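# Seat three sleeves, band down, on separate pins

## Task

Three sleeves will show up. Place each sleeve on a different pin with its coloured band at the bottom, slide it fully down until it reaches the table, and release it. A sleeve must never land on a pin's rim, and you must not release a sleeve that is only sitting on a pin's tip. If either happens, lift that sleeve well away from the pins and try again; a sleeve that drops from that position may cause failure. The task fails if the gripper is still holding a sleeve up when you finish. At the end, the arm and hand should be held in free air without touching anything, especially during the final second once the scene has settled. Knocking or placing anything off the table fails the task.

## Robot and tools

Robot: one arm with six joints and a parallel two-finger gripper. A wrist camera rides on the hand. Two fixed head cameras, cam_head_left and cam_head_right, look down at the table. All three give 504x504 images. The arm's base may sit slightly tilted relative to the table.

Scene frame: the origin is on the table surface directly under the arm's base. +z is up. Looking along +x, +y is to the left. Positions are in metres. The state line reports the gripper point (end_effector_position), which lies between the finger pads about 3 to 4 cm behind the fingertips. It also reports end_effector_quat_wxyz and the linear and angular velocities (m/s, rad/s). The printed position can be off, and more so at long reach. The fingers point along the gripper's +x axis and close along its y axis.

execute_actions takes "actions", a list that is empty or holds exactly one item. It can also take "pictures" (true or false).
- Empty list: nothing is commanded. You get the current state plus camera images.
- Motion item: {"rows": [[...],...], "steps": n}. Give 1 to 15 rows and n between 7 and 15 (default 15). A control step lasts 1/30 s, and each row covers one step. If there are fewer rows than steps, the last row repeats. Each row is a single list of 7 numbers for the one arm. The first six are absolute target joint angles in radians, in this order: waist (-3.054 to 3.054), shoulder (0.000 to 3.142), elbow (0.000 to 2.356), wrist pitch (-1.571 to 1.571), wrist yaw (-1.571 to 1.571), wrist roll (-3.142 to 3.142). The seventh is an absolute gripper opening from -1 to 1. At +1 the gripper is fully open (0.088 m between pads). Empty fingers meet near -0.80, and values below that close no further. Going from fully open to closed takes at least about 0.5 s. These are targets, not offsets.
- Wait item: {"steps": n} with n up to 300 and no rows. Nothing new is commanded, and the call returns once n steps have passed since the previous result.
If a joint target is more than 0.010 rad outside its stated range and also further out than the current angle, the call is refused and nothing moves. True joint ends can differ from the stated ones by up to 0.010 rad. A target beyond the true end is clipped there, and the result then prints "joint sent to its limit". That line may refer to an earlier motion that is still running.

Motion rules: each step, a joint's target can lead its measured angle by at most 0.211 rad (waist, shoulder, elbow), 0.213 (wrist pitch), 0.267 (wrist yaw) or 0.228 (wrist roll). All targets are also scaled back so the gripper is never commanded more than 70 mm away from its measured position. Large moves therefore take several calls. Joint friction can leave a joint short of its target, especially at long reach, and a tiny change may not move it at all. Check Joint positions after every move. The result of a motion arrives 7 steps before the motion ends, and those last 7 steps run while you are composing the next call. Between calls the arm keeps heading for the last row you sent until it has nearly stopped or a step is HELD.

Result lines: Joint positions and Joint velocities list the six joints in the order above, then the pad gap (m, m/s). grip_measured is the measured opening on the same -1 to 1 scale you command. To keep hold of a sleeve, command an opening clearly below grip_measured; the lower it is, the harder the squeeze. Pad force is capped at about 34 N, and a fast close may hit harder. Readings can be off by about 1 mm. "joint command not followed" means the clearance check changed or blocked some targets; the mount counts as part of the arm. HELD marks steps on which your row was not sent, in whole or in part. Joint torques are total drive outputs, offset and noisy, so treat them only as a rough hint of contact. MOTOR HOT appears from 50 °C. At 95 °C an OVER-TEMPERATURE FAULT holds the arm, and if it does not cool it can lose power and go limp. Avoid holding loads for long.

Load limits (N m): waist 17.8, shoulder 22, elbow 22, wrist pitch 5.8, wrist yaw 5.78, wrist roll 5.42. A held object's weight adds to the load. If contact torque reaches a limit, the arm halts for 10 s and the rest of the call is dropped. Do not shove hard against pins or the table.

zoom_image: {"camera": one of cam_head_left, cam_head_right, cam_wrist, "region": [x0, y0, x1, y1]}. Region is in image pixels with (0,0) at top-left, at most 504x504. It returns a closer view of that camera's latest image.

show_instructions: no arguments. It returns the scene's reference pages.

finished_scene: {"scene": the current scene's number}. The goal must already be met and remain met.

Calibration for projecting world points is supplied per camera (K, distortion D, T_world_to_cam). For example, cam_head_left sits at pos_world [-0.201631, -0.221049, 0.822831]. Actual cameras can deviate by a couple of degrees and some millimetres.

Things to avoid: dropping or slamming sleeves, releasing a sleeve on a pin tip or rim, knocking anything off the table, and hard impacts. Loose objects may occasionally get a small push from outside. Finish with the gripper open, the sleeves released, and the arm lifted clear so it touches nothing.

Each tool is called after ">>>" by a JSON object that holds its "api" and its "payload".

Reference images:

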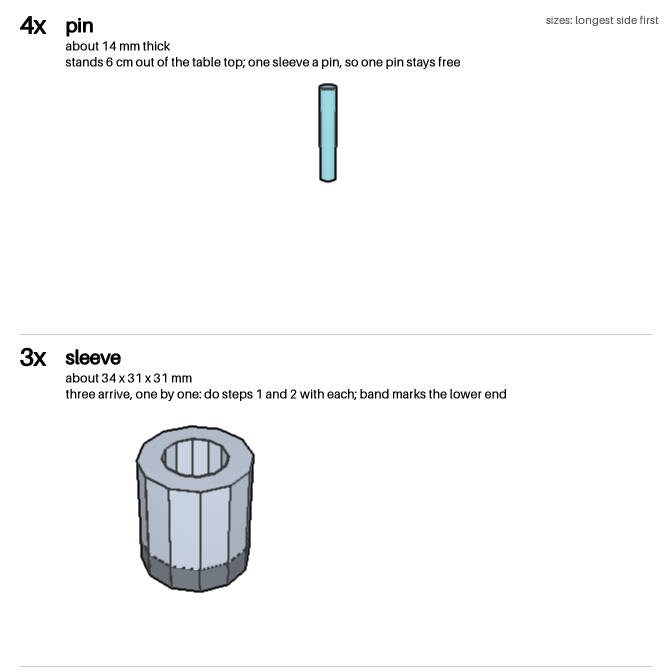

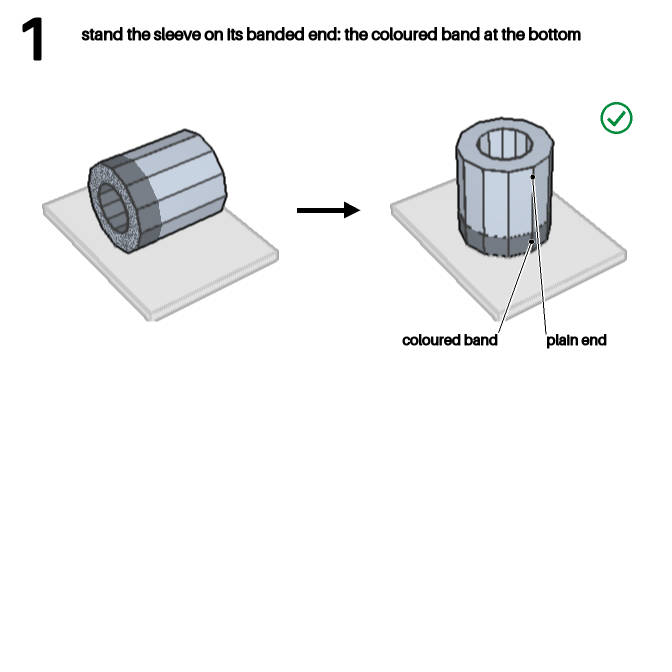

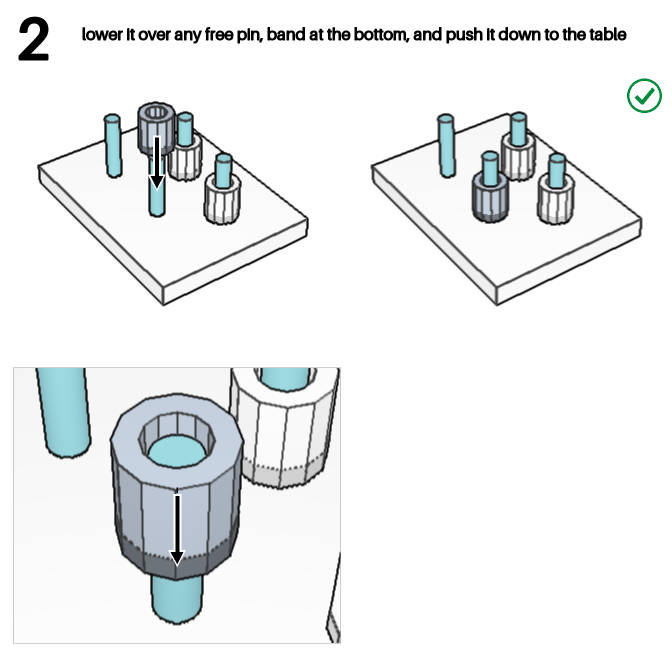

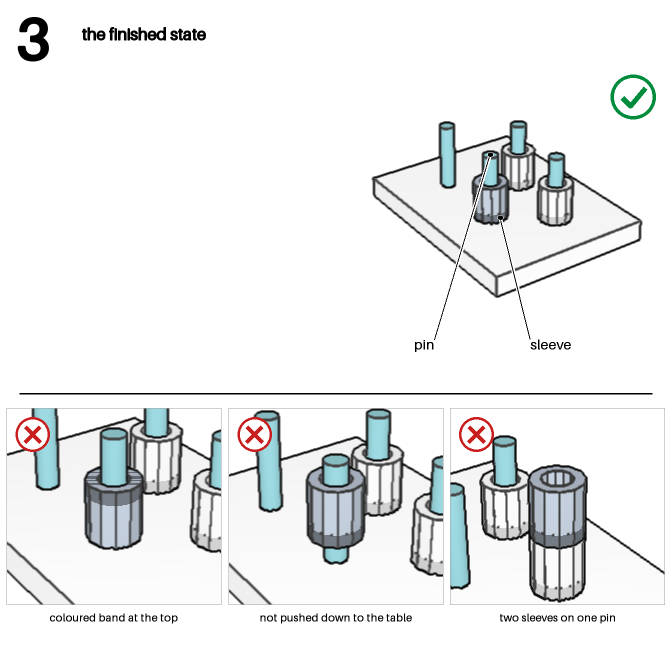

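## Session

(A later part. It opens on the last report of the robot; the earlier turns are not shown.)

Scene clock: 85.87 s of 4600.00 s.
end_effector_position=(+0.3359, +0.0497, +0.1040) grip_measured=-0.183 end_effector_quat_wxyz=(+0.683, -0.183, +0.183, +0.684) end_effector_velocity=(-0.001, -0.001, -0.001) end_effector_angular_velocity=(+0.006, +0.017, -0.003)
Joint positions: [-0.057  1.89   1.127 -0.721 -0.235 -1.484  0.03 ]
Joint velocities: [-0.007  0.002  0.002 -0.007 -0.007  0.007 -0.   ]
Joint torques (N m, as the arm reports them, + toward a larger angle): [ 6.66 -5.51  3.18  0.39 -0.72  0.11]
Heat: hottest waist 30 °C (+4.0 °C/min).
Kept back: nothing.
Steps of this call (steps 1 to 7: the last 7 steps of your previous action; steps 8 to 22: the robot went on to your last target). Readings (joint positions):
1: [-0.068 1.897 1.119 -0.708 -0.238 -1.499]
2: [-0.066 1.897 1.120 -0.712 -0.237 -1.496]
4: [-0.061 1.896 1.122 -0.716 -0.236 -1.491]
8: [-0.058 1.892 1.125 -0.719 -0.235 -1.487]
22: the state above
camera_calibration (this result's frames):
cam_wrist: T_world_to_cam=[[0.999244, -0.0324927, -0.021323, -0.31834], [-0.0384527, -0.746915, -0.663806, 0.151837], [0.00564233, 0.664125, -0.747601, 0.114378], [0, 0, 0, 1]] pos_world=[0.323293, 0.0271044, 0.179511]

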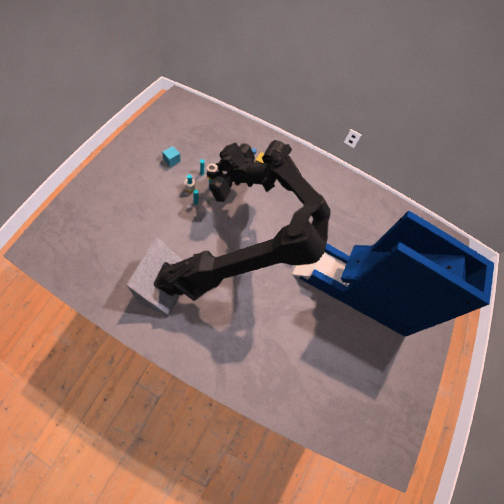

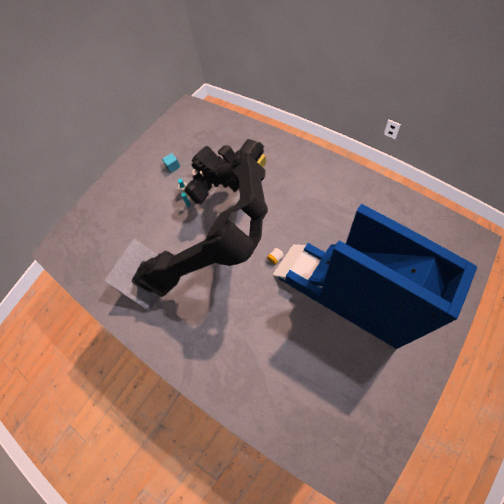

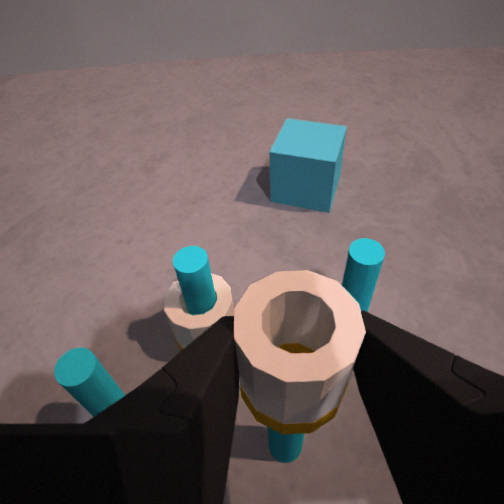

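>>> {"api": "execute_actions", "payload": {"actions": [{"rows": [[-0.056,1.877,1.124,-0.721,-0.234,-1.484,-0.46],[-0.056,1.875,1.116,-0.719,-0.234,-1.484,-0.46],[-0.056,1.8735,1.108,-0.7165,-0.234,-1.484,-0.46]], "steps": 12}]}}

>>> {"api": "execute_actions", "payload": {"actions": [{"steps": 22}], "pictures": true}}

>>> {"api": "zoom_image", "payload": {"camera": "cam_wrist", "region": [220, 360, 360, 500]}}

Scene clock: 86.87 s of 4600.00 s.
end_effector_position=(+0.3359, +0.0490, +0.1048) grip_measured=-0.183 end_effector_quat_wxyz=(+0.683, -0.183, +0.182, +0.683) end_effector_velocity=(-0.007, -0.003, +0.002) end_effector_angular_velocity=(+0.008, +0.003, -0.010)
Joint positions: [-0.056  1.886  1.126 -0.721 -0.235 -1.484  0.03 ]
Joint velocities: [-0.002 -0.037 -0.037  0.007 -0.007  0.007 -0.   ]
Joint torques (N m, as the arm reports them, + toward a larger angle): [ 6.61 -5.37  1.11  0.67 -0.78  0.02]
Heat: hottest waist 30 °C (+4.0 °C/min).
Steps of this call (steps 1 to 15: the robot went on to your last target; steps 16 to 25: nothing new was sent; steps 26 to 30: the first 5 steps of this action). Readings (joint positions):
26: [-0.057 1.890 1.127 -0.721 -0.235 -1.484]
27: [-0.056 1.889 1.127 -0.721 -0.235 -1.484]
29: [-0.056 1.887 1.126 -0.721 -0.235 -1.484]
30: the state above

Scene clock: 87.60 s of 4600.00 s.
end_effector_position=(+0.3339, +0.0495, +0.1041) grip_measured=-0.183 end_effector_quat_wxyz=(+0.683, -0.183, +0.182, +0.684) end_effector_velocity=(-0.003, +0.001, -0.001) end_effector_angular_velocity=(+0.006, +0.004, +0.011)
Joint positions: [-0.056  1.883  1.118 -0.719 -0.235 -1.484  0.03 ]
Joint velocities: [-0.002  0.002 -0.002 -0.007 -0.007 -0.007 -0.   ]
Joint torques (N m, as the arm reports them, + toward a larger angle): [ 6.63 -5.46  1.3   0.68 -0.81 -0.01]
Heat: hottest waist 30 °C (+4.0 °C/min).
Kept back: nothing.
Steps of this call (steps 1 to 7: the last 7 steps of your previous action; steps 8 to 15: the robot went on to your last target; steps 16 to 22: nothing new was sent). Readings (joint positions):
1: [-0.056 1.885 1.124 -0.721 -0.235 -1.484]
2: [-0.056 1.884 1.123 -0.721 -0.235 -1.484]
4: [-0.056 1.884 1.121 -0.720 -0.235 -1.484]
8: [-0.056 1.884 1.119 -0.720 -0.235 -1.484]
22: the state above
The arm was judged still, so your last target was given up. Only a new action makes it travel on or press farther. Fingers that are still opening or closing keep moving.
camera_calibration (this result's frames):
cam_wrist: T_world_to_cam=[[0.999259, -0.0322291, -0.0210492, -0.316371], [-0.0380736, -0.746909, -0.663836, 0.151576], [0.00567299, 0.664145, -0.747582, 0.114571], [0, 0, 0, 1]] pos_world=[0.321258, 0.0269247, 0.179614]

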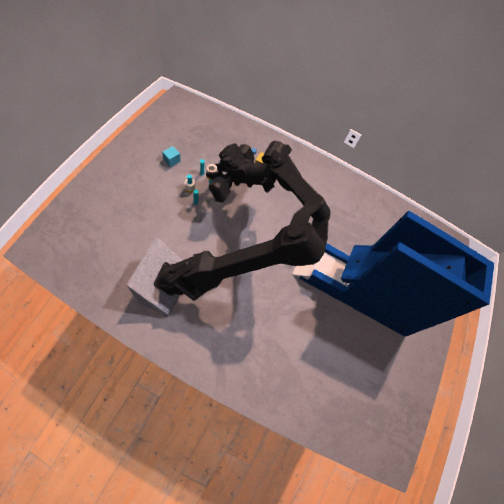

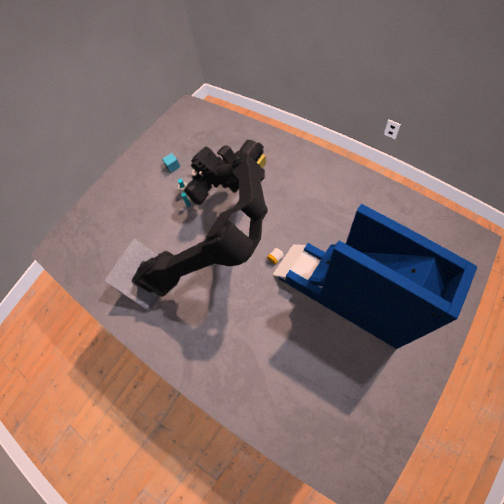

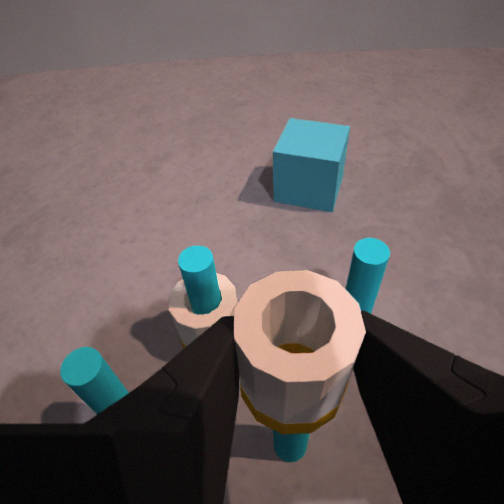

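Region (220, 360, 360, 500) of cam_wrist's 504x504 image, scaled by 3.600, with more detail than that image has.

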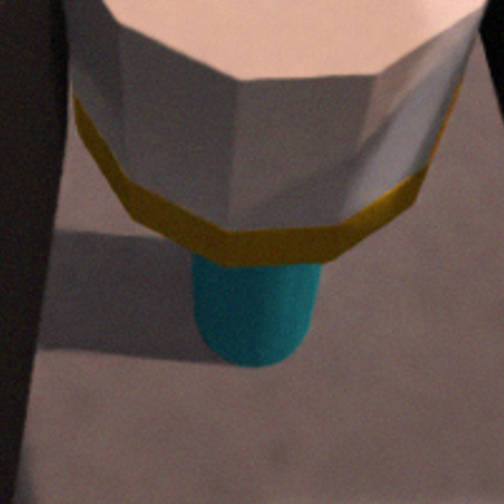

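>>> {"api": "execute_actions", "payload": {"actions": [{"rows": [[-0.059,1.888,1.108,-0.717,-0.236,-1.486,-0.46],[-0.062,1.897,1.108,-0.717,-0.237,-1.488,-0.46],[-0.0637,1.8982,1.1071,-0.7154,-0.237,-1.4897,-0.46],[-0.0654,1.8993,1.1062,-0.7138,-0.237,-1.4914,-0.46],[-0.0671,1.9005,1.1054,-0.7122,-0.2372,-1.4931,-0.46],[-0.0688,1.9016,1.1045,-0.7105,-0.2373,-1.4948,-0.46],[-0.0705,1.9028,1.1036,-0.709,-0.2374,-1.4965,-0.46],[-0.0722,1.9039,1.1027,-0.7073,-0.2375,-1.4982,-0.46],[-0.0738,1.9051,1.1019,-0.7057,-0.2375,-1.4998,-0.46],[-0.0755,1.9062,1.101,-0.704,-0.2376,-1.5015,-0.46],[-0.0772,1.9074,1.1001,-0.7025,-0.2377,-1.5032,-0.46],[-0.0789,1.9085,1.0992,-0.7008,-0.2378,-1.5049,-0.46],[-0.0806,1.9097,1.0984,-0.6992,-0.2378,-1.5066,-0.46],[-0.0823,1.9108,1.0975,-0.6976,-0.2379,-1.5083,-0.46],[-0.084,1.912,1.0966,-0.696,-0.238,-1.510,-0.46]], "steps": 15}]}}

>>> {"api": "execute_actions", "payload": {"actions": [{"steps": 20}]}}

Scene clock: 88.53 s of 4600.00 s.
end_effector_position=(+0.3340, +0.0494, +0.1029) grip_measured=-0.183 end_effector_quat_wxyz=(+0.683, -0.184, +0.181, +0.683) end_effector_velocity=(+0.001, -0.003, -0.020) end_effector_angular_velocity=(+0.003, -0.002, -0.004)
Joint positions: [-0.059  1.884  1.115 -0.715 -0.235 -1.489  0.03 ]
Joint velocities: [-0.051  0.022 -0.022  0.037 -0.007 -0.051 -0.   ]
Joint torques (N m, as the arm reports them, + toward a larger angle): [ 6.35 -2.88  1.33  0.76 -0.93 -0.13]
Heat: hottest waist 30 °C (+4.0 °C/min).
Steps of this call (steps 1 to 20: nothing new was sent; steps 21 to 28: the first 8 steps of this action). Readings (joint positions):
21: [-0.056 1.883 1.118 -0.719 -0.235 -1.484]
22: [-0.056 1.883 1.118 -0.719 -0.235 -1.484]
24: [-0.056 1.883 1.117 -0.718 -0.235 -1.484]
28: the state above

Scene clock: 89.20 s of 4600.00 s.
end_effector_position=(+0.3337, +0.0497, +0.0942) grip_measured=-0.183 end_effector_quat_wxyz=(+0.682, -0.183, +0.183, +0.684) end_effector_velocity=(+0.002, -0.003, -0.001) end_effector_angular_velocity=(-0.007, -0.022, -0.003)
Joint positions: [-0.078  1.898  1.106 -0.699 -0.236 -1.506  0.03 ]
Joint velocities: [-0.007 -0.007 -0.002  0.007  0.007 -0.022 -0.   ]
Joint torques (N m, as the arm reports them, + toward a larger angle): [ 5.99 -3.24  1.25  0.63 -0.91 -0.16]
Heat: hottest waist 30 °C (+4.1 °C/min).
Kept back: nothing.
Steps of this call (steps 1 to 7: the last 7 steps of your previous action; steps 8 to 20: the robot went on to your last target). Readings (joint positions):
1: [-0.061 1.885 1.115 -0.713 -0.235 -1.491]
2: [-0.063 1.886 1.114 -0.711 -0.235 -1.492]
4: [-0.067 1.889 1.112 -0.709 -0.235 -1.496]
8: [-0.074 1.895 1.108 -0.703 -0.236 -1.502]
20: the state above

>>> {"api": "execute_actions", "payload": {"actions": [{"rows": [[-0.0876,1.9146,1.0952,-0.6928,-0.2383,-1.5137,-0.46],[-0.0911,1.9172,1.0938,-0.6896,-0.2385,-1.5173,-0.46],[-0.0947,1.9199,1.0924,-0.6864,-0.2388,-1.521,-0.46],[-0.0983,1.9226,1.091,-0.6832,-0.239,-1.5247,-0.46],[-0.1018,1.9253,1.0897,-0.680,-0.2393,-1.5283,-0.46],[-0.1054,1.928,1.0884,-0.6768,-0.2396,-1.532,-0.46],[-0.109,1.9308,1.0871,-0.6736,-0.2399,-1.5357,-0.46],[-0.1125,1.9336,1.0858,-0.6704,-0.2401,-1.5393,-0.46],[-0.1161,1.9364,1.0846,-0.6672,-0.2404,-1.543,-0.46],[-0.1197,1.9392,1.0834,-0.664,-0.2407,-1.5467,-0.46],[-0.1232,1.942,1.0822,-0.6608,-0.2409,-1.5503,-0.46],[-0.1268,1.9449,1.081,-0.6576,-0.2412,-1.554,-0.46],[-0.1304,1.9477,1.0798,-0.6544,-0.2415,-1.5577,-0.46],[-0.1339,1.9506,1.0786,-0.6512,-0.2417,-1.5613,-0.46],[-0.1375,1.9535,1.0775,-0.648,-0.242,-1.565,-0.46]], "steps": 15}]}}

>>> {"api": "execute_actions", "payload": {"actions": [{"rows": [[-0.1413,1.9568,1.0765,-0.6447,-0.2422,-1.569,-0.46],[-0.1452,1.960,1.0755,-0.6415,-0.2425,-1.573,-0.46],[-0.149,1.9634,1.0746,-0.6382,-0.2427,-1.577,-0.46],[-0.1528,1.9667,1.0737,-0.635,-0.243,-1.5807,-0.46],[-0.1567,1.970,1.0728,-0.6317,-0.2432,-1.5847,-0.46],[-0.1605,1.9735,1.072,-0.6284,-0.2434,-1.5886,-0.46],[-0.1643,1.977,1.0712,-0.6251,-0.2437,-1.5925,-0.46],[-0.1682,1.9804,1.0704,-0.6219,-0.2439,-1.5965,-0.46],[-0.172,1.9839,1.0697,-0.6186,-0.2442,-1.6004,-0.46],[-0.1758,1.9874,1.069,-0.6153,-0.2444,-1.6043,-0.46],[-0.1797,1.9909,1.0683,-0.6121,-0.2446,-1.6083,-0.46],[-0.1835,1.9944,1.0677,-0.6088,-0.2449,-1.6122,-0.46],[-0.1873,1.998,1.0671,-0.6055,-0.2451,-1.6161,-0.46],[-0.1912,2.0015,1.0665,-0.6023,-0.2454,-1.620,-0.46],[-0.195,2.005,1.066,-0.599,-0.2456,-1.624,-0.46]], "steps": 15}]}}

>>> {"api": "execute_actions", "payload": {"actions": [{"rows": [[-0.1962,2.0061,1.0658,-0.598,-0.2457,-1.6252,-0.46],[-0.1974,2.0072,1.0656,-0.597,-0.2457,-1.6264,-0.46],[-0.1986,2.0083,1.0655,-0.596,-0.2458,-1.6276,-0.46],[-0.1998,2.0094,1.0653,-0.595,-0.2459,-1.6288,-0.46],[-0.201,2.0105,1.0652,-0.594,-0.246,-1.630,-0.46],[-0.2022,2.0116,1.065,-0.593,-0.246,-1.6312,-0.46],[-0.2034,2.0127,1.0649,-0.592,-0.246,-1.6324,-0.46],[-0.2046,2.0138,1.0647,-0.591,-0.2461,-1.6336,-0.46],[-0.2058,2.015,1.0646,-0.590,-0.2462,-1.6348,-0.46],[-0.207,2.0161,1.0645,-0.589,-0.2463,-1.636,-0.46],[-0.2082,2.0172,1.0644,-0.588,-0.2464,-1.6372,-0.46],[-0.2094,2.0183,1.0643,-0.587,-0.2464,-1.6384,-0.46]], "steps": 15}]}}

>>> {"api": "execute_actions", "payload": {"actions": [{"steps": 20}], "pictures": true}}

Scene clock: 90.73 s of 4600.00 s.
end_effector_position=(+0.3341, +0.0497, +0.0869) grip_measured=-0.183 end_effector_quat_wxyz=(+0.682, -0.183, +0.182, +0.684) end_effector_velocity=(-0.005, -0.001, -0.050) end_effector_angular_velocity=(-0.017, +0.032, +0.015)
Joint positions: [-0.094  1.91   1.1   -0.683 -0.237 -1.524  0.03 ]
Joint velocities: [-0.105  0.081 -0.042  0.066  0.007 -0.095  0.   ]
Joint torques (N m, as the arm reports them, + toward a larger angle): [ 6.02 -3.32  1.13  0.66 -0.95 -0.15]
Heat: hottest waist 30 °C (+4.0 °C/min).
Steps of this call (steps 1 to 15: the robot went on to your last target; steps 16 to 38: nothing new was sent; steps 39 to 46: the first 8 steps of this action). Readings (joint positions):
39: [-0.078 1.898 1.106 -0.698 -0.236 -1.507]
40: [-0.079 1.899 1.105 -0.697 -0.237 -1.508]
42: [-0.082 1.901 1.104 -0.693 -0.237 -1.513]
46: the state above

Scene clock: 91.23 s of 4600.00 s.
end_effector_position=(+0.3344, +0.0496, +0.0625) grip_measured=-0.183 end_effector_quat_wxyz=(+0.682, -0.183, +0.183, +0.684) end_effector_velocity=(-0.002, +0.001, -0.055) end_effector_angular_velocity=(-0.000, +0.007, +0.010)
Joint positions: [-0.148  1.954  1.082 -0.636 -0.241 -1.579  0.03 ]
Joint velocities: [-0.12   0.105 -0.032  0.095 -0.007 -0.125 -0.   ]
Joint torques (N m, as the arm reports them, + toward a larger angle): [ 6.06 -3.29  0.77  0.57 -0.92 -0.15]
Heat: hottest waist 30 °C (+4.1 °C/min).
Steps of this call (steps 1 to 7: the last 7 steps of your previous action; steps 8 to 15: the first 8 steps of this action). Readings (joint positions):
8: [-0.122 1.932 1.089 -0.658 -0.239 -1.552]
9: [-0.126 1.935 1.088 -0.655 -0.239 -1.556]
11: [-0.133 1.941 1.086 -0.649 -0.240 -1.563]
15: the state above

Scene clock: 91.73 s of 4600.00 s.
end_effector_position=(+0.3343, +0.0497, +0.0418) grip_measured=-0.183 end_effector_quat_wxyz=(+0.682, -0.182, +0.183, +0.684) end_effector_velocity=(+0.000, +0.001, -0.017) end_effector_angular_velocity=(+0.005, -0.026, +0.013)
Joint positions: [-0.194  1.995  1.073 -0.598 -0.244 -1.624  0.03 ]
Joint velocities: [-0.037  0.037 -0.007  0.037 -0.007 -0.066 -0.   ]
Joint torques (N m, as the arm reports them, + toward a larger angle): [ 6.13 -3.51  0.75  0.49 -0.89 -0.16]
Heat: hottest waist 31 °C (+5.0 °C/min).
Steps of this call (steps 1 to 7: the last 7 steps of your previous action; steps 8 to 15: the first 8 steps of this action). Readings (joint positions):
8: [-0.179 1.981 1.076 -0.610 -0.243 -1.610]
9: [-0.182 1.984 1.076 -0.608 -0.243 -1.613]
11: [-0.188 1.989 1.074 -0.604 -0.243 -1.618]
15: the state above

Scene clock: 92.40 s of 4600.00 s.
end_effector_position=(+0.3346, +0.0498, +0.0388) grip_measured=-0.183 end_effector_quat_wxyz=(+0.683, -0.182, +0.181, +0.684) end_effector_velocity=(-0.005, -0.000, +0.001) end_effector_angular_velocity=(+0.008, -0.002, +0.025)
Joint positions: [-0.202  2.001  1.073 -0.591 -0.248 -1.635  0.03 ]
Joint velocities: [-0.002 -0.002 -0.002 -0.022 -0.007 -0.022 -0.   ]
Joint torques (N m, as the arm reports them, + toward a larger angle): [ 6.04 -3.21  0.54  0.57 -0.79 -0.16]
Heat: hottest waist 31 °C (+4.0 °C/min).
Kept back: nothing.
Steps of this call (steps 1 to 7: the last 7 steps of your previous action; steps 8 to 20: the robot went on to your last target). Readings (joint positions):
1: [-0.195 1.996 1.073 -0.597 -0.244 -1.626]
2: [-0.196 1.997 1.073 -0.596 -0.244 -1.627]
4: [-0.199 2.000 1.073 -0.594 -0.244 -1.630]
8: [-0.201 2.001 1.073 -0.592 -0.247 -1.633]
20: the state above
camera_calibration (this result's frames):
cam_wrist: T_world_to_cam=[[0.999293, -0.0315697, -0.0204097, -0.318514], [-0.0371387, -0.74494, -0.666097, 0.108131], [0.00582446, 0.666384, -0.745586, 0.0653688], [0, 0, 0, 1]] pos_world=[0.321924, 0.0269349, 0.114263]

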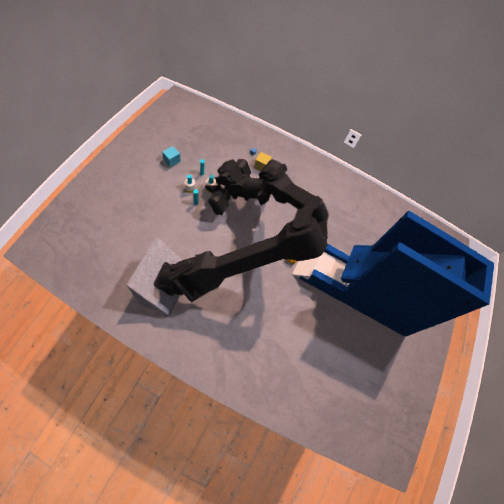

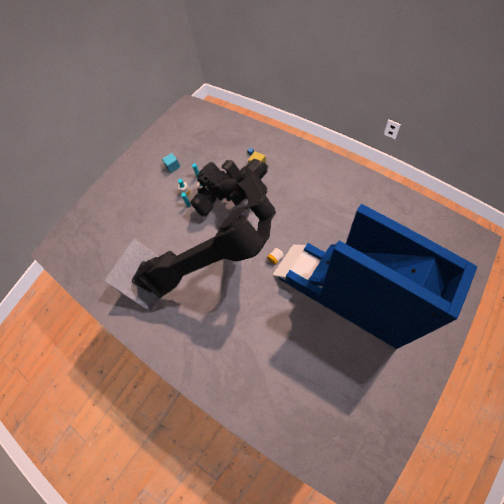

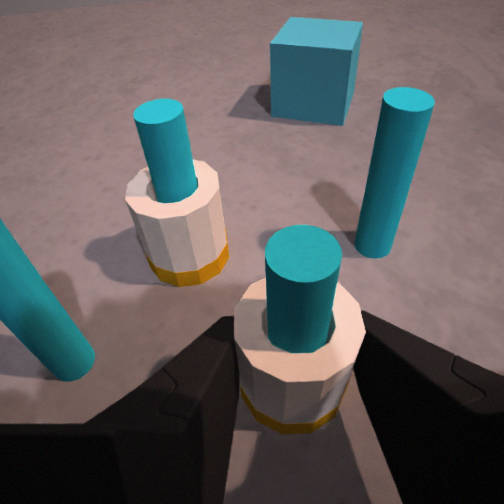

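>>> {"api": "execute_actions", "payload": {"actions": [{"rows": [[-0.205,2.008,1.068,-0.591,-0.246,-1.635,-0.33],[-0.205,2.008,1.068,-0.591,-0.246,-1.635,-0.22],[-0.205,2.008,1.068,-0.591,-0.246,-1.635,-0.13],[-0.205,2.008,1.068,-0.591,-0.246,-1.635,-0.05],[-0.205,2.008,1.068,-0.591,-0.246,-1.635,0.02],[-0.205,2.008,1.068,-0.591,-0.246,-1.635,0.08],[-0.205,2.008,1.068,-0.591,-0.246,-1.635,0.08],[-0.205,2.008,1.068,-0.591,-0.246,-1.635,0.08],[-0.205,1.99,1.082,-0.60,-0.246,-1.635,0.08],[-0.205,1.978,1.090,-0.62,-0.246,-1.635,0.08],[-0.205,1.963,1.101,-0.645,-0.246,-1.635,0.08],[-0.205,1.946,1.113,-0.675,-0.246,-1.635,0.08],[-0.203,1.928,1.126,-0.707,-0.246,-1.635,0.08],[-0.200,1.909,1.140,-0.740,-0.246,-1.635,0.08],[-0.193,1.890,1.154,-0.773,-0.24,-1.62,0.08]], "steps": 15}]}}

>>> {"api": "execute_actions", "payload": {"actions": [{"rows": [[-0.180,1.874,1.167,-0.801,-0.215,-1.57,0.1],[-0.167,1.858,1.180,-0.830,-0.185,-1.52,0.1],[-0.154,1.842,1.193,-0.858,-0.155,-1.47,0.1],[-0.141,1.826,1.206,-0.887,-0.125,-1.42,0.1],[-0.128,1.810,1.219,-0.915,-0.095,-1.37,0.1],[-0.115,1.794,1.232,-0.944,-0.065,-1.32,0.1],[-0.102,1.778,1.245,-0.972,-0.033,-1.27,0.1],[-0.090,1.762,1.258,-1.0,0.0,-1.22,0.1],[-0.078,1.746,1.271,-1.029,0.033,-1.17,0.1],[-0.067,1.730,1.284,-1.057,0.067,-1.12,0.1],[-0.057,1.714,1.297,-1.086,0.10,-1.07,0.1],[-0.048,1.698,1.310,-1.114,0.135,-1.02,0.1],[-0.041,1.682,1.323,-1.143,0.17,-0.97,0.1],[-0.036,1.666,1.336,-1.171,0.205,-0.92,0.1],[-0.033,1.650,1.349,-1.2,0.24,-0.87,0.1]], "steps": 15}]}}

>>> {"api": "execute_actions", "payload": {"actions": [{"rows": [[-0.033,1.640,1.358,-1.222,0.277,-0.82,0.1],[-0.035,1.630,1.367,-1.244,0.314,-0.77,0.1],[-0.039,1.620,1.376,-1.266,0.351,-0.72,0.1],[-0.045,1.611,1.385,-1.288,0.388,-0.67,0.1],[-0.053,1.602,1.394,-1.310,0.425,-0.62,0.1],[-0.062,1.594,1.403,-1.332,0.462,-0.57,0.1],[-0.072,1.587,1.412,-1.353,0.499,-0.52,0.1],[-0.083,1.580,1.420,-1.373,0.536,-0.47,0.1],[-0.095,1.574,1.428,-1.392,0.573,-0.42,0.1],[-0.108,1.569,1.435,-1.409,0.610,-0.37,0.1],[-0.122,1.565,1.441,-1.423,0.647,-0.32,0.1],[-0.137,1.562,1.446,-1.434,0.684,-0.27,0.1],[-0.153,1.560,1.450,-1.441,0.718,-0.22,0.1],[-0.170,1.560,1.452,-1.444,0.748,-0.17,0.1],[-0.188,1.562,1.452,-1.442,0.770,-0.12,0.1]], "steps": 15}]}}

>>> {"api": "execute_actions", "payload": {"actions": [{"rows": [[-0.206,1.567,1.448,-1.435,0.783,-0.08,0.1],[-0.224,1.572,1.443,-1.427,0.790,-0.05,0.1],[-0.242,1.577,1.438,-1.418,0.793,-0.03,0.1],[-0.260,1.582,1.433,-1.409,0.793,-0.02,0.1],[-0.278,1.587,1.428,-1.400,0.793,-0.018,0.1],[-0.295,1.592,1.423,-1.391,0.793,-0.018,0.1],[-0.311,1.596,1.418,-1.383,0.793,-0.018,0.1],[-0.326,1.600,1.413,-1.375,0.793,-0.018,0.1],[-0.339,1.603,1.409,-1.368,0.793,-0.018,0.1],[-0.348,1.605,1.406,-1.363,0.793,-0.018,0.1],[-0.353,1.606,1.404,-1.360,0.793,-0.018,0.1]], "steps": 15}]}}

>>> {"api": "execute_actions", "payload": {"actions": [{"steps": 24}], "pictures": true}}

Scene clock: 97.43 s of 4600.00 s.
end_effector_position=(+0.3345, +0.0499, +0.0386) grip_measured=-0.053 end_effector_quat_wxyz=(+0.683, -0.182, +0.181, +0.684) end_effector_velocity=(-0.001, -0.001, +0.002) end_effector_angular_velocity=(+0.007, -0.003, +0.003)
Joint positions: [-0.202  2.002  1.072 -0.591 -0.248 -1.635  0.036]
Joint velocities: [-0.002 -0.007 -0.002 -0.007 -0.007 -0.007  0.049]
Joint torques (N m, as the arm reports them, + toward a larger angle): [ 6.47 -4.22  0.94  0.36 -0.75 -0.04]
Heat: hottest waist 31 °C (+3.0 °C/min).
Steps of this call (steps 1 to 15: the robot went on to your last target; steps 16 to 143: nothing new was sent; steps 144 to 151: the first 8 steps of this action). Readings (joint positions):
144: [-0.202 2.002 1.072 -0.591 -0.248 -1.635]
145: [-0.202 2.002 1.072 -0.591 -0.248 -1.635]
147: [-0.202 2.002 1.072 -0.591 -0.248 -1.635]
151: the state above

Scene clock: 97.93 s of 4600.00 s.
end_effector_position=(+0.3352, -0.0057, +0.0945) grip_measured=+0.095 end_effector_quat_wxyz=(+0.682, -0.167, +0.291, +0.650) end_effector_velocity=(-0.039, -0.158, +0.151) end_effector_angular_velocity=(-0.823, +0.808, -0.550)
Joint positions: [-0.132  1.827  1.207 -0.897 -0.102 -1.382  0.044]
Joint velocities: [ 0.374 -0.471  0.369 -0.872  0.828  1.355  0.002]
Joint torques (N m, as the arm reports them, + toward a larger angle): [ 6.37 -5.45  3.1   0.28 -0.65  0.05]
Heat: hottest waist 31 °C (+3.0 °C/min).
Steps of this call (steps 1 to 7: the last 7 steps of your previous action; steps 8 to 15: the first 8 steps of this action). Readings (joint positions):
8: [-0.199 1.947 1.115 -0.708 -0.242 -1.624]
9: [-0.195 1.930 1.128 -0.734 -0.231 -1.604]
11: [-0.179 1.893 1.156 -0.786 -0.197 -1.544]
15: the state above

Scene clock: 98.43 s of 4600.00 s.
end_effector_position=(+0.3080, -0.1240, +0.1383) grip_measured=+0.100 end_effector_quat_wxyz=(+0.701, -0.121, +0.587, +0.386) end_effector_velocity=(-0.078, -0.297, -0.015) end_effector_angular_velocity=(-1.108, +0.725, -1.413)
Joint positions: [-0.05   1.618  1.381 -1.291  0.401 -0.659  0.044]
Joint velocities: [-0.183 -0.256  0.266 -0.667  1.106  1.458 -0.   ]
Joint torques (N m, as the arm reports them, + toward a larger angle): [ 4.56 -4.27  3.6   0.36 -0.23  0.08]
Heat: hottest waist 31 °C (+3.0 °C/min).
Steps of this call (steps 1 to 7: the last 7 steps of your previous action; steps 8 to 15: the first 8 steps of this action). Readings (joint positions):
8: [-0.049 1.702 1.308 -1.122 0.149 -1.002]
9: [-0.044 1.687 1.320 -1.148 0.184 -0.953]
11: [-0.040 1.659 1.343 -1.198 0.256 -0.854]
15: the state above

Scene clock: 98.93 s of 4600.00 s.
end_effector_position=(+0.2771, -0.2398, +0.1023) grip_measured=+0.100 end_effector_quat_wxyz=(+0.668, +0.010, +0.744, +0.012) end_effector_velocity=(-0.043, -0.104, -0.107) end_effector_angular_velocity=(-0.207, +0.299, -0.748)
Joint positions: [-0.262  1.573  1.436 -1.399  0.774 -0.064  0.044]
Joint velocities: [-0.505  0.022 -0.042  0.183  0.125  0.33  -0.   ]
Joint torques (N m, as the arm reports them, + toward a larger angle): [ 4.52 -2.36  1.25  0.4  -0.09  0.12]
Heat: hottest waist 31 °C (+3.0 °C/min).
Steps of this call (steps 1 to 7: the last 7 steps of your previous action; steps 8 to 15: the first 8 steps of this action). Readings (joint positions):
8: [-0.144 1.573 1.435 -1.414 0.683 -0.269]
9: [-0.160 1.572 1.437 -1.417 0.707 -0.222]
11: [-0.194 1.572 1.438 -1.418 0.741 -0.144]
15: the state above

Scene clock: 99.73 s of 4600.00 s.
end_effector_position=(+0.2684, -0.2509, +0.0789) grip_measured=+0.100 end_effector_quat_wxyz=(+0.643, +0.036, +0.765, -0.031) end_effector_velocity=(-0.002, +0.002, +0.001) end_effector_angular_velocity=(+0.026, +0.001, +0.018)
Joint positions: [-0.347  1.592  1.414 -1.363  0.791 -0.021  0.044]
Joint velocities: [-0.002 -0.007 -0.002 -0.007 -0.022 -0.022 -0.   ]
Joint torques (N m, as the arm reports them, + toward a larger angle): [ 4.67 -3.39  1.42  0.39  0.05  0.11]
Heat: hottest waist 31 °C (+3.0 °C/min).
Kept back: nothing.
Steps of this call (steps 1 to 7: the last 7 steps of your previous action; steps 8 to 24: the robot went on to your last target). Readings (joint positions):
1: [-0.278 1.575 1.434 -1.393 0.778 -0.054]
2: [-0.294 1.576 1.431 -1.387 0.781 -0.047]
4: [-0.319 1.583 1.424 -1.377 0.786 -0.036]
8: [-0.339 1.592 1.415 -1.368 0.788 -0.027]
24: the state above
camera_calibration (this result's frames):
cam_wrist: T_world_to_cam=[[-0.126357, -0.991676, 0.0247416, -0.203391], [-0.87183, 0.122916, 0.474135, 0.260174], [-0.473229, 0.0383399, -0.880105, 0.277573], [0, 0, 0, 1]] pos_world=[0.332483, -0.244319, 0.125968]

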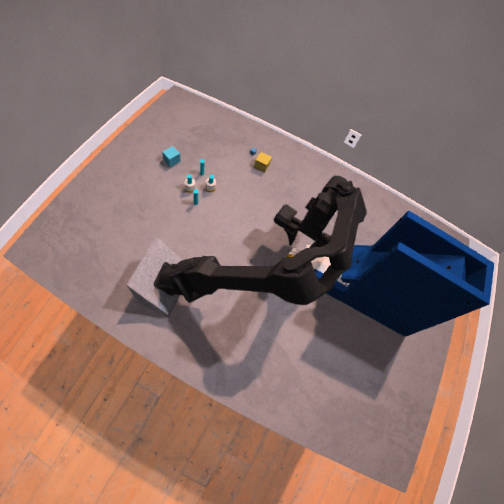

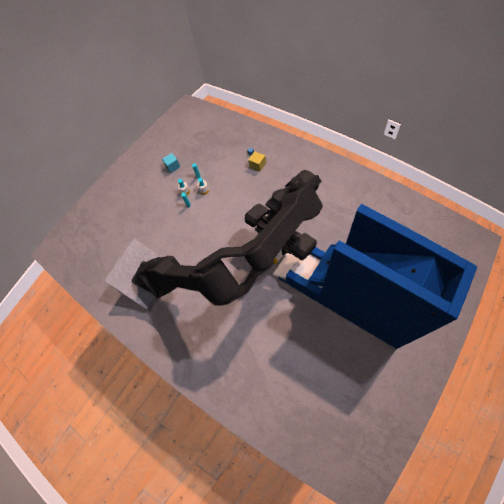

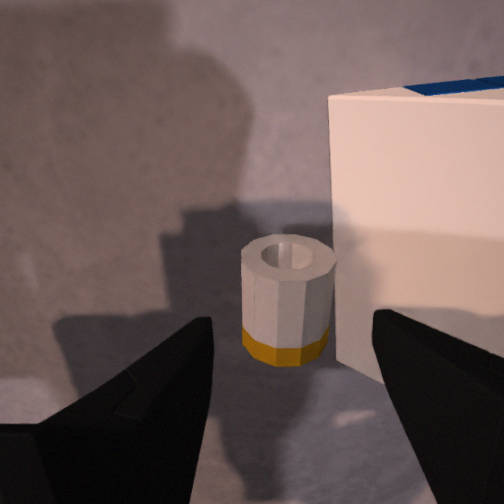

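>>> {"api": "execute_actions", "payload": {"actions": []}}

Scene clock: 101.30 s of 4600.00 s.
end_effector_position=(+0.2684, -0.2508, +0.0788) grip_measured=+0.100 end_effector_quat_wxyz=(+0.643, +0.036, +0.765, -0.031) end_effector_velocity=(-0.002, +0.001, -0.000) end_effector_angular_velocity=(+0.012, +0.006, +0.024)
Joint positions: [-0.347  1.593  1.414 -1.363  0.791 -0.021  0.044]
Joint velocities: [-0.002 -0.002 -0.002 -0.007 -0.007 -0.022  0.   ]
Joint torques (N m, as the arm reports them, + toward a larger angle): [ 4.57 -3.42  1.42  0.38  0.05  0.1 ]
Heat: hottest waist 31 °C (+2.0 °C/min).
Kept back: nothing.
Steps of this call (steps 1 to 15: the robot went on to your last target; steps 16 to 47: nothing new was sent). Readings (joint positions):
1: [-0.347 1.592 1.414 -1.363 0.791 -0.021]
2: [-0.347 1.592 1.414 -1.363 0.791 -0.021]
4: [-0.347 1.592 1.414 -1.363 0.791 -0.021]
8: [-0.347 1.592 1.414 -1.363 0.791 -0.021]
47: the state above
The arm was judged still, so your last target was given up. Only a new action makes it travel on or press farther. Fingers that are still opening or closing keep moving.
camera_calibration (this result's frames):
cam_wrist: T_world_to_cam=[[-0.126087, -0.991712, 0.0246978, -0.203395], [-0.871739, 0.122647, 0.474373, 0.26012], [-0.47347, 0.0382822, -0.879978, 0.277558], [0, 0, 0, 1]] pos_world=[0.332527, -0.244238, 0.125874]

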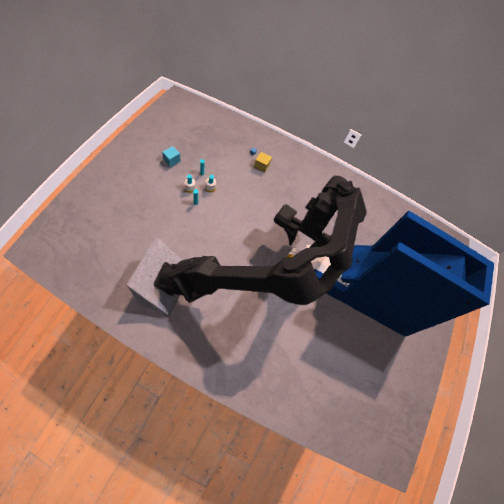

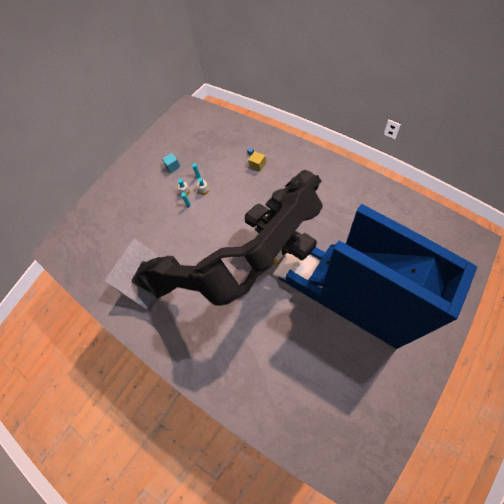

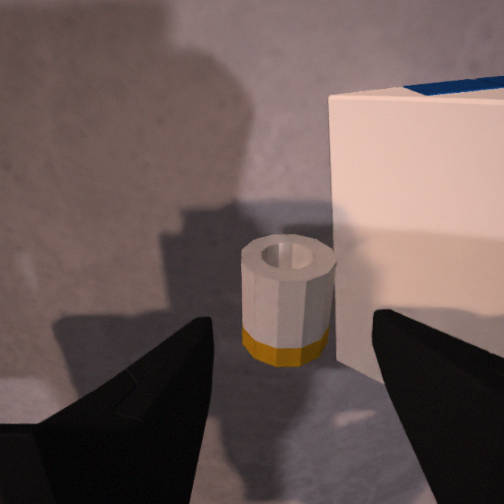

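>>> {"api": "execute_actions", "payload": {"actions": [{"rows":[[-0.357,1.612,1.424,-1.368,0.792,-0.015,0.08],[-0.361,1.622,1.430,-1.372,0.792,-0.012,0.07],[-0.365,1.632,1.436,-1.376,0.792,-0.009,0.06],[-0.369,1.642,1.442,-1.381,0.792,-0.006,0.05],[-0.373,1.652,1.448,-1.385,0.793,-0.003,0.05],[-0.377,1.662,1.454,-1.390,0.793,0.0,0.05],[-0.381,1.672,1.459,-1.394,0.793,0.003,0.05],[-0.385,1.682,1.465,-1.398,0.793,0.006,0.05],[-0.389,1.692,1.471,-1.403,0.793,0.009,0.05],[-0.393,1.702,1.477,-1.407,0.794,0.012,0.05],[-0.398,1.712,1.482,-1.412,0.794,0.016,0.05],[-0.402,1.722,1.488,-1.416,0.794,0.019,0.05],[-0.406,1.731,1.494,-1.421,0.794,0.022,0.05],[-0.410,1.741,1.499,-1.425,0.794,0.026,0.05]],"steps":15}]}}

>>> {"api": "execute_actions", "payload": {"actions": [{"steps":10}], "pictures": true}}

Scene clock: 102.37 s of 4600.00 s.
end_effector_position=(+0.2699, -0.2513, +0.0711) grip_measured=+0.060 end_effector_quat_wxyz=(+0.628, +0.038, +0.777, -0.031) end_effector_velocity=(+0.009, -0.003, -0.048) end_effector_angular_velocity=(+0.026, +0.243, +0.033)
Joint positions: [-0.366  1.634  1.439 -1.381  0.791 -0.007  0.042]
Joint velocities: [-0.115  0.266  0.159 -0.125  0.007  0.051 -0.004]
Joint torques (N m, as the arm reports them, + toward a larger angle): [ 4.69 -3.18  3.23 -0.01  0.04  0.06]
Heat: hottest waist 31 °C (+2.0 °C/min).
Steps of this call (steps 1 to 24: nothing new was sent; steps 25 to 32: the first 8 steps of this action). Readings (joint positions):
25: [-0.347 1.593 1.414 -1.363 0.791 -0.021]
26: [-0.348 1.594 1.414 -1.363 0.791 -0.020]
28: [-0.352 1.602 1.419 -1.367 0.791 -0.017]
32: the state above

Scene clock: 102.70 s of 4600.00 s.
end_effector_position=(+0.2722, -0.2512, +0.0554) grip_measured=+0.051 end_effector_quat_wxyz=(+0.598, +0.038, +0.800, -0.029) end_effector_velocity=(-0.001, +0.006, -0.022) end_effector_angular_velocity=(+0.027, +0.108, +0.027)
Joint positions: [-0.4    1.716  1.485 -1.417  0.792  0.018  0.041]
Joint velocities: [-0.042  0.105  0.042 -0.051 -0.007  0.022 -0.   ]
Joint torques (N m, as the arm reports them, + toward a larger angle): [ 5.06 -4.05  3.27 -0.09  0.03  0.07]
Heat: hottest waist 31 °C (+2.0 °C/min).
Kept back: nothing.
Steps of this call (steps 1 to 7: the last 7 steps of your previous action; steps 8 to 10: the robot went on to your last target). Readings (joint positions):
1: [-0.370 1.644 1.444 -1.386 0.791 -0.004]
2: [-0.373 1.653 1.449 -1.390 0.791 -0.002]
4: [-0.381 1.672 1.461 -1.398 0.791 0.004]
8: [-0.397 1.707 1.480 -1.413 0.792 0.016]
10: the state above
camera_calibration (this result's frames):
cam_wrist: T_world_to_cam=[[-0.123841, -0.991908, 0.0279468, -0.203561], [-0.812492, 0.117528, 0.571002, 0.251837], [-0.569666, 0.0480068, -0.820473, 0.28411], [0, 0, 0, 1]] pos_world=[0.341254, -0.245151, 0.0949944]

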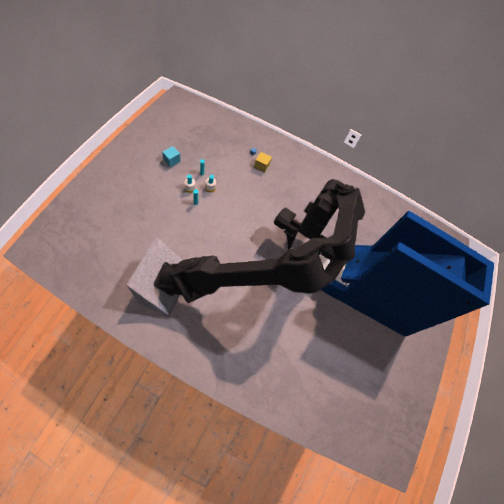

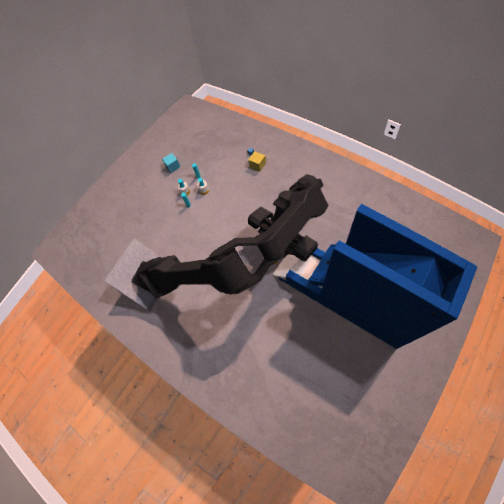

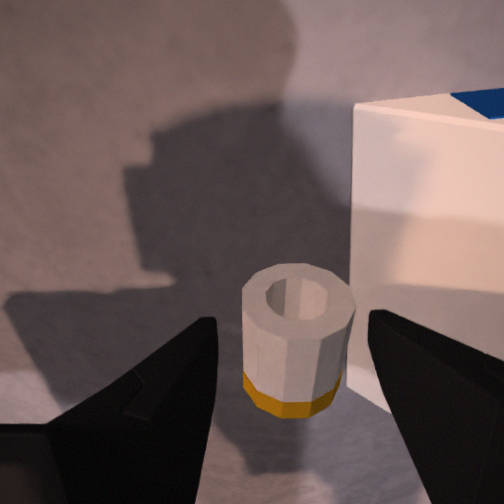

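>>> {"api": "execute_actions", "payload": {"actions": [{"rows":[[-0.413,1.747,1.503,-1.428,0.794,0.028,0.05],[-0.415,1.753,1.506,-1.430,0.794,0.030,0.05],[-0.418,1.759,1.510,-1.433,0.794,0.032,0.05],[-0.420,1.765,1.513,-1.436,0.794,0.034,0.05],[-0.423,1.771,1.517,-1.439,0.795,0.036,0.05],[-0.425,1.777,1.520,-1.441,0.795,0.038,0.05],[-0.428,1.783,1.524,-1.444,0.795,0.040,0.05],[-0.430,1.789,1.527,-1.447,0.795,0.041,0.05]],"steps":10}]}}

>>> {"api": "execute_actions", "payload": {"actions": [{"steps":14}], "pictures": true}}

Scene clock: 103.23 s of 4600.00 s.
end_effector_position=(+0.2728, -0.2519, +0.0537) grip_measured=+0.050 end_effector_quat_wxyz=(+0.594, +0.039, +0.803, -0.029) end_effector_velocity=(+0.002, -0.005, -0.015) end_effector_angular_velocity=(+0.010, +0.079, -0.024)
Joint positions: [-0.405  1.729  1.496 -1.426  0.792  0.025  0.041]
Joint velocities: [-0.046  0.085  0.071 -0.051 -0.007  0.037 -0.   ]
Joint torques (N m, as the arm reports them, + toward a larger angle): [ 5.04 -3.61  2.73 -0.03  0.03  0.13]
Heat: hottest waist 31 °C (+2.0 °C/min).
Steps of this call (steps 1 to 13: the robot went on to your last target; steps 14 to 16: the first 3 steps of this action). Readings (joint positions):
14: [-0.404 1.725 1.492 -1.423 0.792 0.023]
15: [-0.405 1.727 1.494 -1.424 0.792 0.024]
16: the state above

Scene clock: 103.70 s of 4600.00 s.
end_effector_position=(+0.2734, -0.2515, +0.0451) grip_measured=+0.050 end_effector_quat_wxyz=(+0.578, +0.039, +0.815, -0.028) end_effector_velocity=(-0.004, -0.004, +0.003) end_effector_angular_velocity=(+0.009, +0.017, -0.003)
Joint positions: [-0.423  1.771  1.519 -1.444  0.793  0.037  0.041]
Joint velocities: [-0.007 -0.002  0.017 -0.037 -0.007  0.007 -0.   ]
Joint torques (N m, as the arm reports them, + toward a larger angle): [ 5.3  -4.02  3.   -0.12  0.07  0.07]
Heat: hottest waist 31 °C (+2.0 °C/min).
Kept back: nothing.
Steps of this call (steps 1 to 7: the last 7 steps of your previous action; steps 8 to 14: the robot went on to your last target). Readings (joint positions):
1: [-0.407 1.733 1.498 -1.427 0.792 0.026]
2: [-0.409 1.737 1.501 -1.429 0.792 0.027]
4: [-0.413 1.747 1.507 -1.434 0.792 0.030]
8: [-0.421 1.766 1.515 -1.440 0.793 0.035]
14: the state above
camera_calibration (this result's frames):
cam_wrist: T_world_to_cam=[[-0.12317, -0.991951, 0.0293721, -0.203724], [-0.783145, 0.115336, 0.61105, 0.248308], [-0.609519, 0.0522603, -0.791047, 0.286991], [0, 0, 0, 1]] pos_world=[0.344295, -0.245722, 0.081279]

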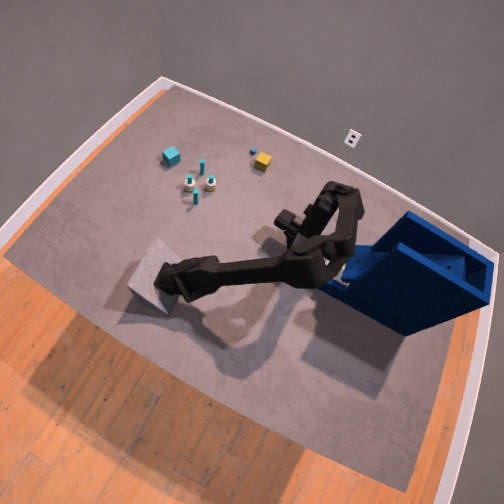

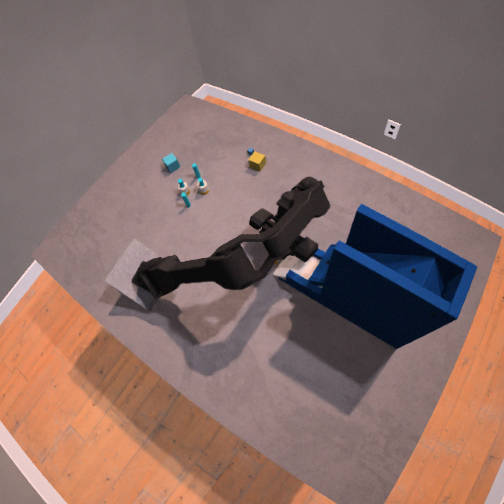

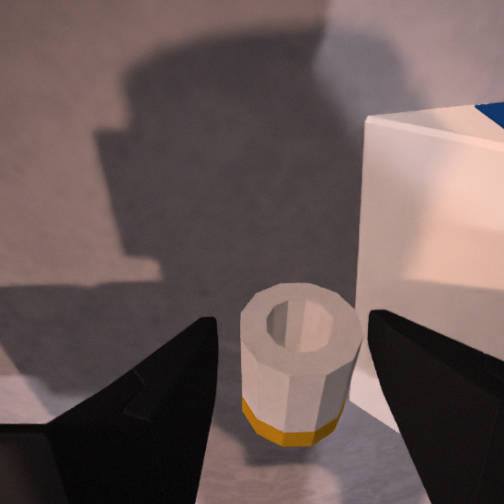

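>>> {"api": "execute_actions", "payload": {"actions": [{"rows":[[-0.431,1.792,1.528,-1.448,0.795,0.042,0.02],[-0.432,1.795,1.529,-1.449,0.795,0.043,0.0],[-0.433,1.798,1.530,-1.450,0.795,0.044,-0.02],[-0.434,1.800,1.531,-1.451,0.795,0.044,-0.04],[-0.434,1.800,1.531,-1.451,0.795,0.044,-0.06],[-0.434,1.800,1.531,-1.451,0.795,0.044,-0.09],[-0.434,1.800,1.531,-1.451,0.795,0.044,-0.12],[-0.434,1.800,1.531,-1.451,0.795,0.044,-0.15],[-0.434,1.800,1.531,-1.451,0.795,0.044,-0.18],[-0.434,1.800,1.531,-1.451,0.795,0.044,-0.22],[-0.434,1.800,1.531,-1.451,0.795,0.044,-0.27],[-0.434,1.800,1.531,-1.451,0.795,0.044,-0.32],[-0.434,1.800,1.531,-1.451,0.795,0.044,-0.37],[-0.434,1.800,1.531,-1.451,0.795,0.044,-0.42],[-0.434,1.800,1.531,-1.451,0.795,0.044,-0.46]],"steps":15}]}}

>>> {"api": "execute_actions", "payload": {"actions": [{"steps":14}], "pictures": true}}

Scene clock: 104.57 s of 4600.00 s.
end_effector_position=(+0.2735, -0.2511, +0.0430) grip_measured=-0.064 end_effector_quat_wxyz=(+0.574, +0.039, +0.817, -0.027) end_effector_velocity=(-0.005, +0.005, -0.007) end_effector_angular_velocity=(+0.018, +0.043, +0.017)
Joint positions: [-0.427  1.782  1.523 -1.448  0.793  0.04   0.036]
Joint velocities: [-0.012  0.027 -0.002 -0.022 -0.007  0.007 -0.035]
Joint torques (N m, as the arm reports them, + toward a larger angle): [ 5.29 -4.27  2.98 -0.13  0.03  0.11]
Heat: hottest waist 31 °C (+2.0 °C/min).
Steps of this call (steps 1 to 18: the robot went on to your last target; steps 19 to 26: the first 8 steps of this action). Readings (joint positions):
19: [-0.424 1.773 1.520 -1.445 0.793 0.038]
20: [-0.424 1.773 1.521 -1.445 0.793 0.038]
22: [-0.425 1.776 1.522 -1.446 0.793 0.039]
26: the state above

Scene clock: 105.03 s of 4600.00 s.
end_effector_position=(+0.2735, -0.2511, +0.0426) grip_measured=-0.185 end_effector_quat_wxyz=(+0.574, +0.039, +0.818, -0.027) end_effector_velocity=(+0.000, +0.002, +0.000) end_effector_angular_velocity=(+0.015, -0.007, -0.024)
Joint positions: [-0.428  1.783  1.524 -1.448  0.793  0.041  0.03 ]
Joint velocities: [-0.002 -0.007 -0.002  0.007 -0.022  0.007  0.   ]
Joint torques (N m, as the arm reports them, + toward a larger angle): [ 5.28 -4.11  2.92 -0.15  0.02  0.1 ]
Heat: hottest waist 31 °C (+2.0 °C/min).
Kept back: nothing.
Steps of this call (steps 1 to 7: the last 7 steps of your previous action; steps 8 to 14: the robot went on to your last target). Readings (joint positions):
1: [-0.428 1.782 1.523 -1.448 0.793 0.040]
2: [-0.428 1.783 1.523 -1.448 0.793 0.040]
4: [-0.428 1.783 1.524 -1.448 0.793 0.040]
8: [-0.428 1.783 1.524 -1.448 0.793 0.040]
14: the state above
camera_calibration (this result's frames):
cam_wrist: T_world_to_cam=[[-0.122083, -0.99209, 0.0292134, -0.203546], [-0.776514, 0.113804, 0.619738, 0.247286], [-0.61816, 0.0529749, -0.784265, 0.287297], [0, 0, 0, 1]] pos_world=[0.344768, -0.245297, 0.0780109]

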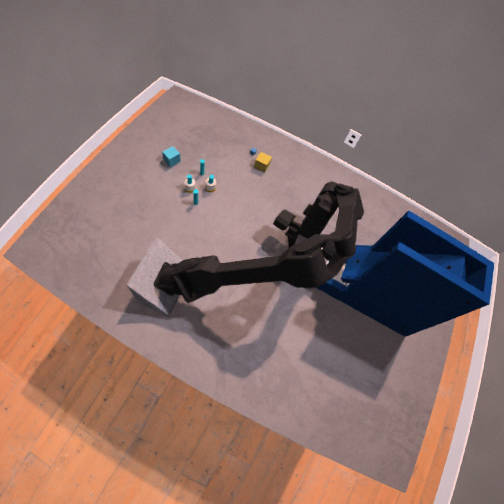

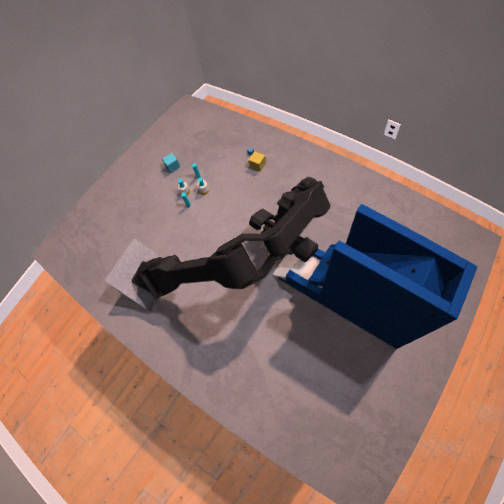

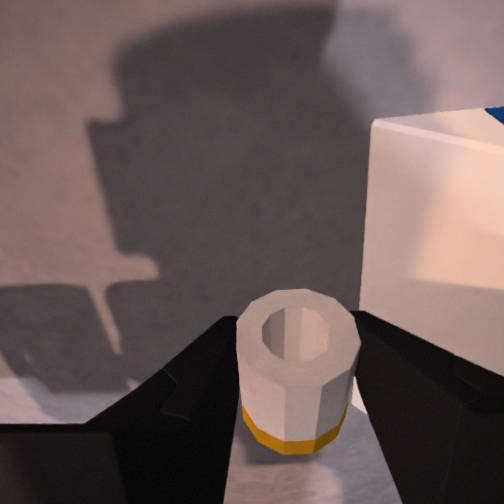

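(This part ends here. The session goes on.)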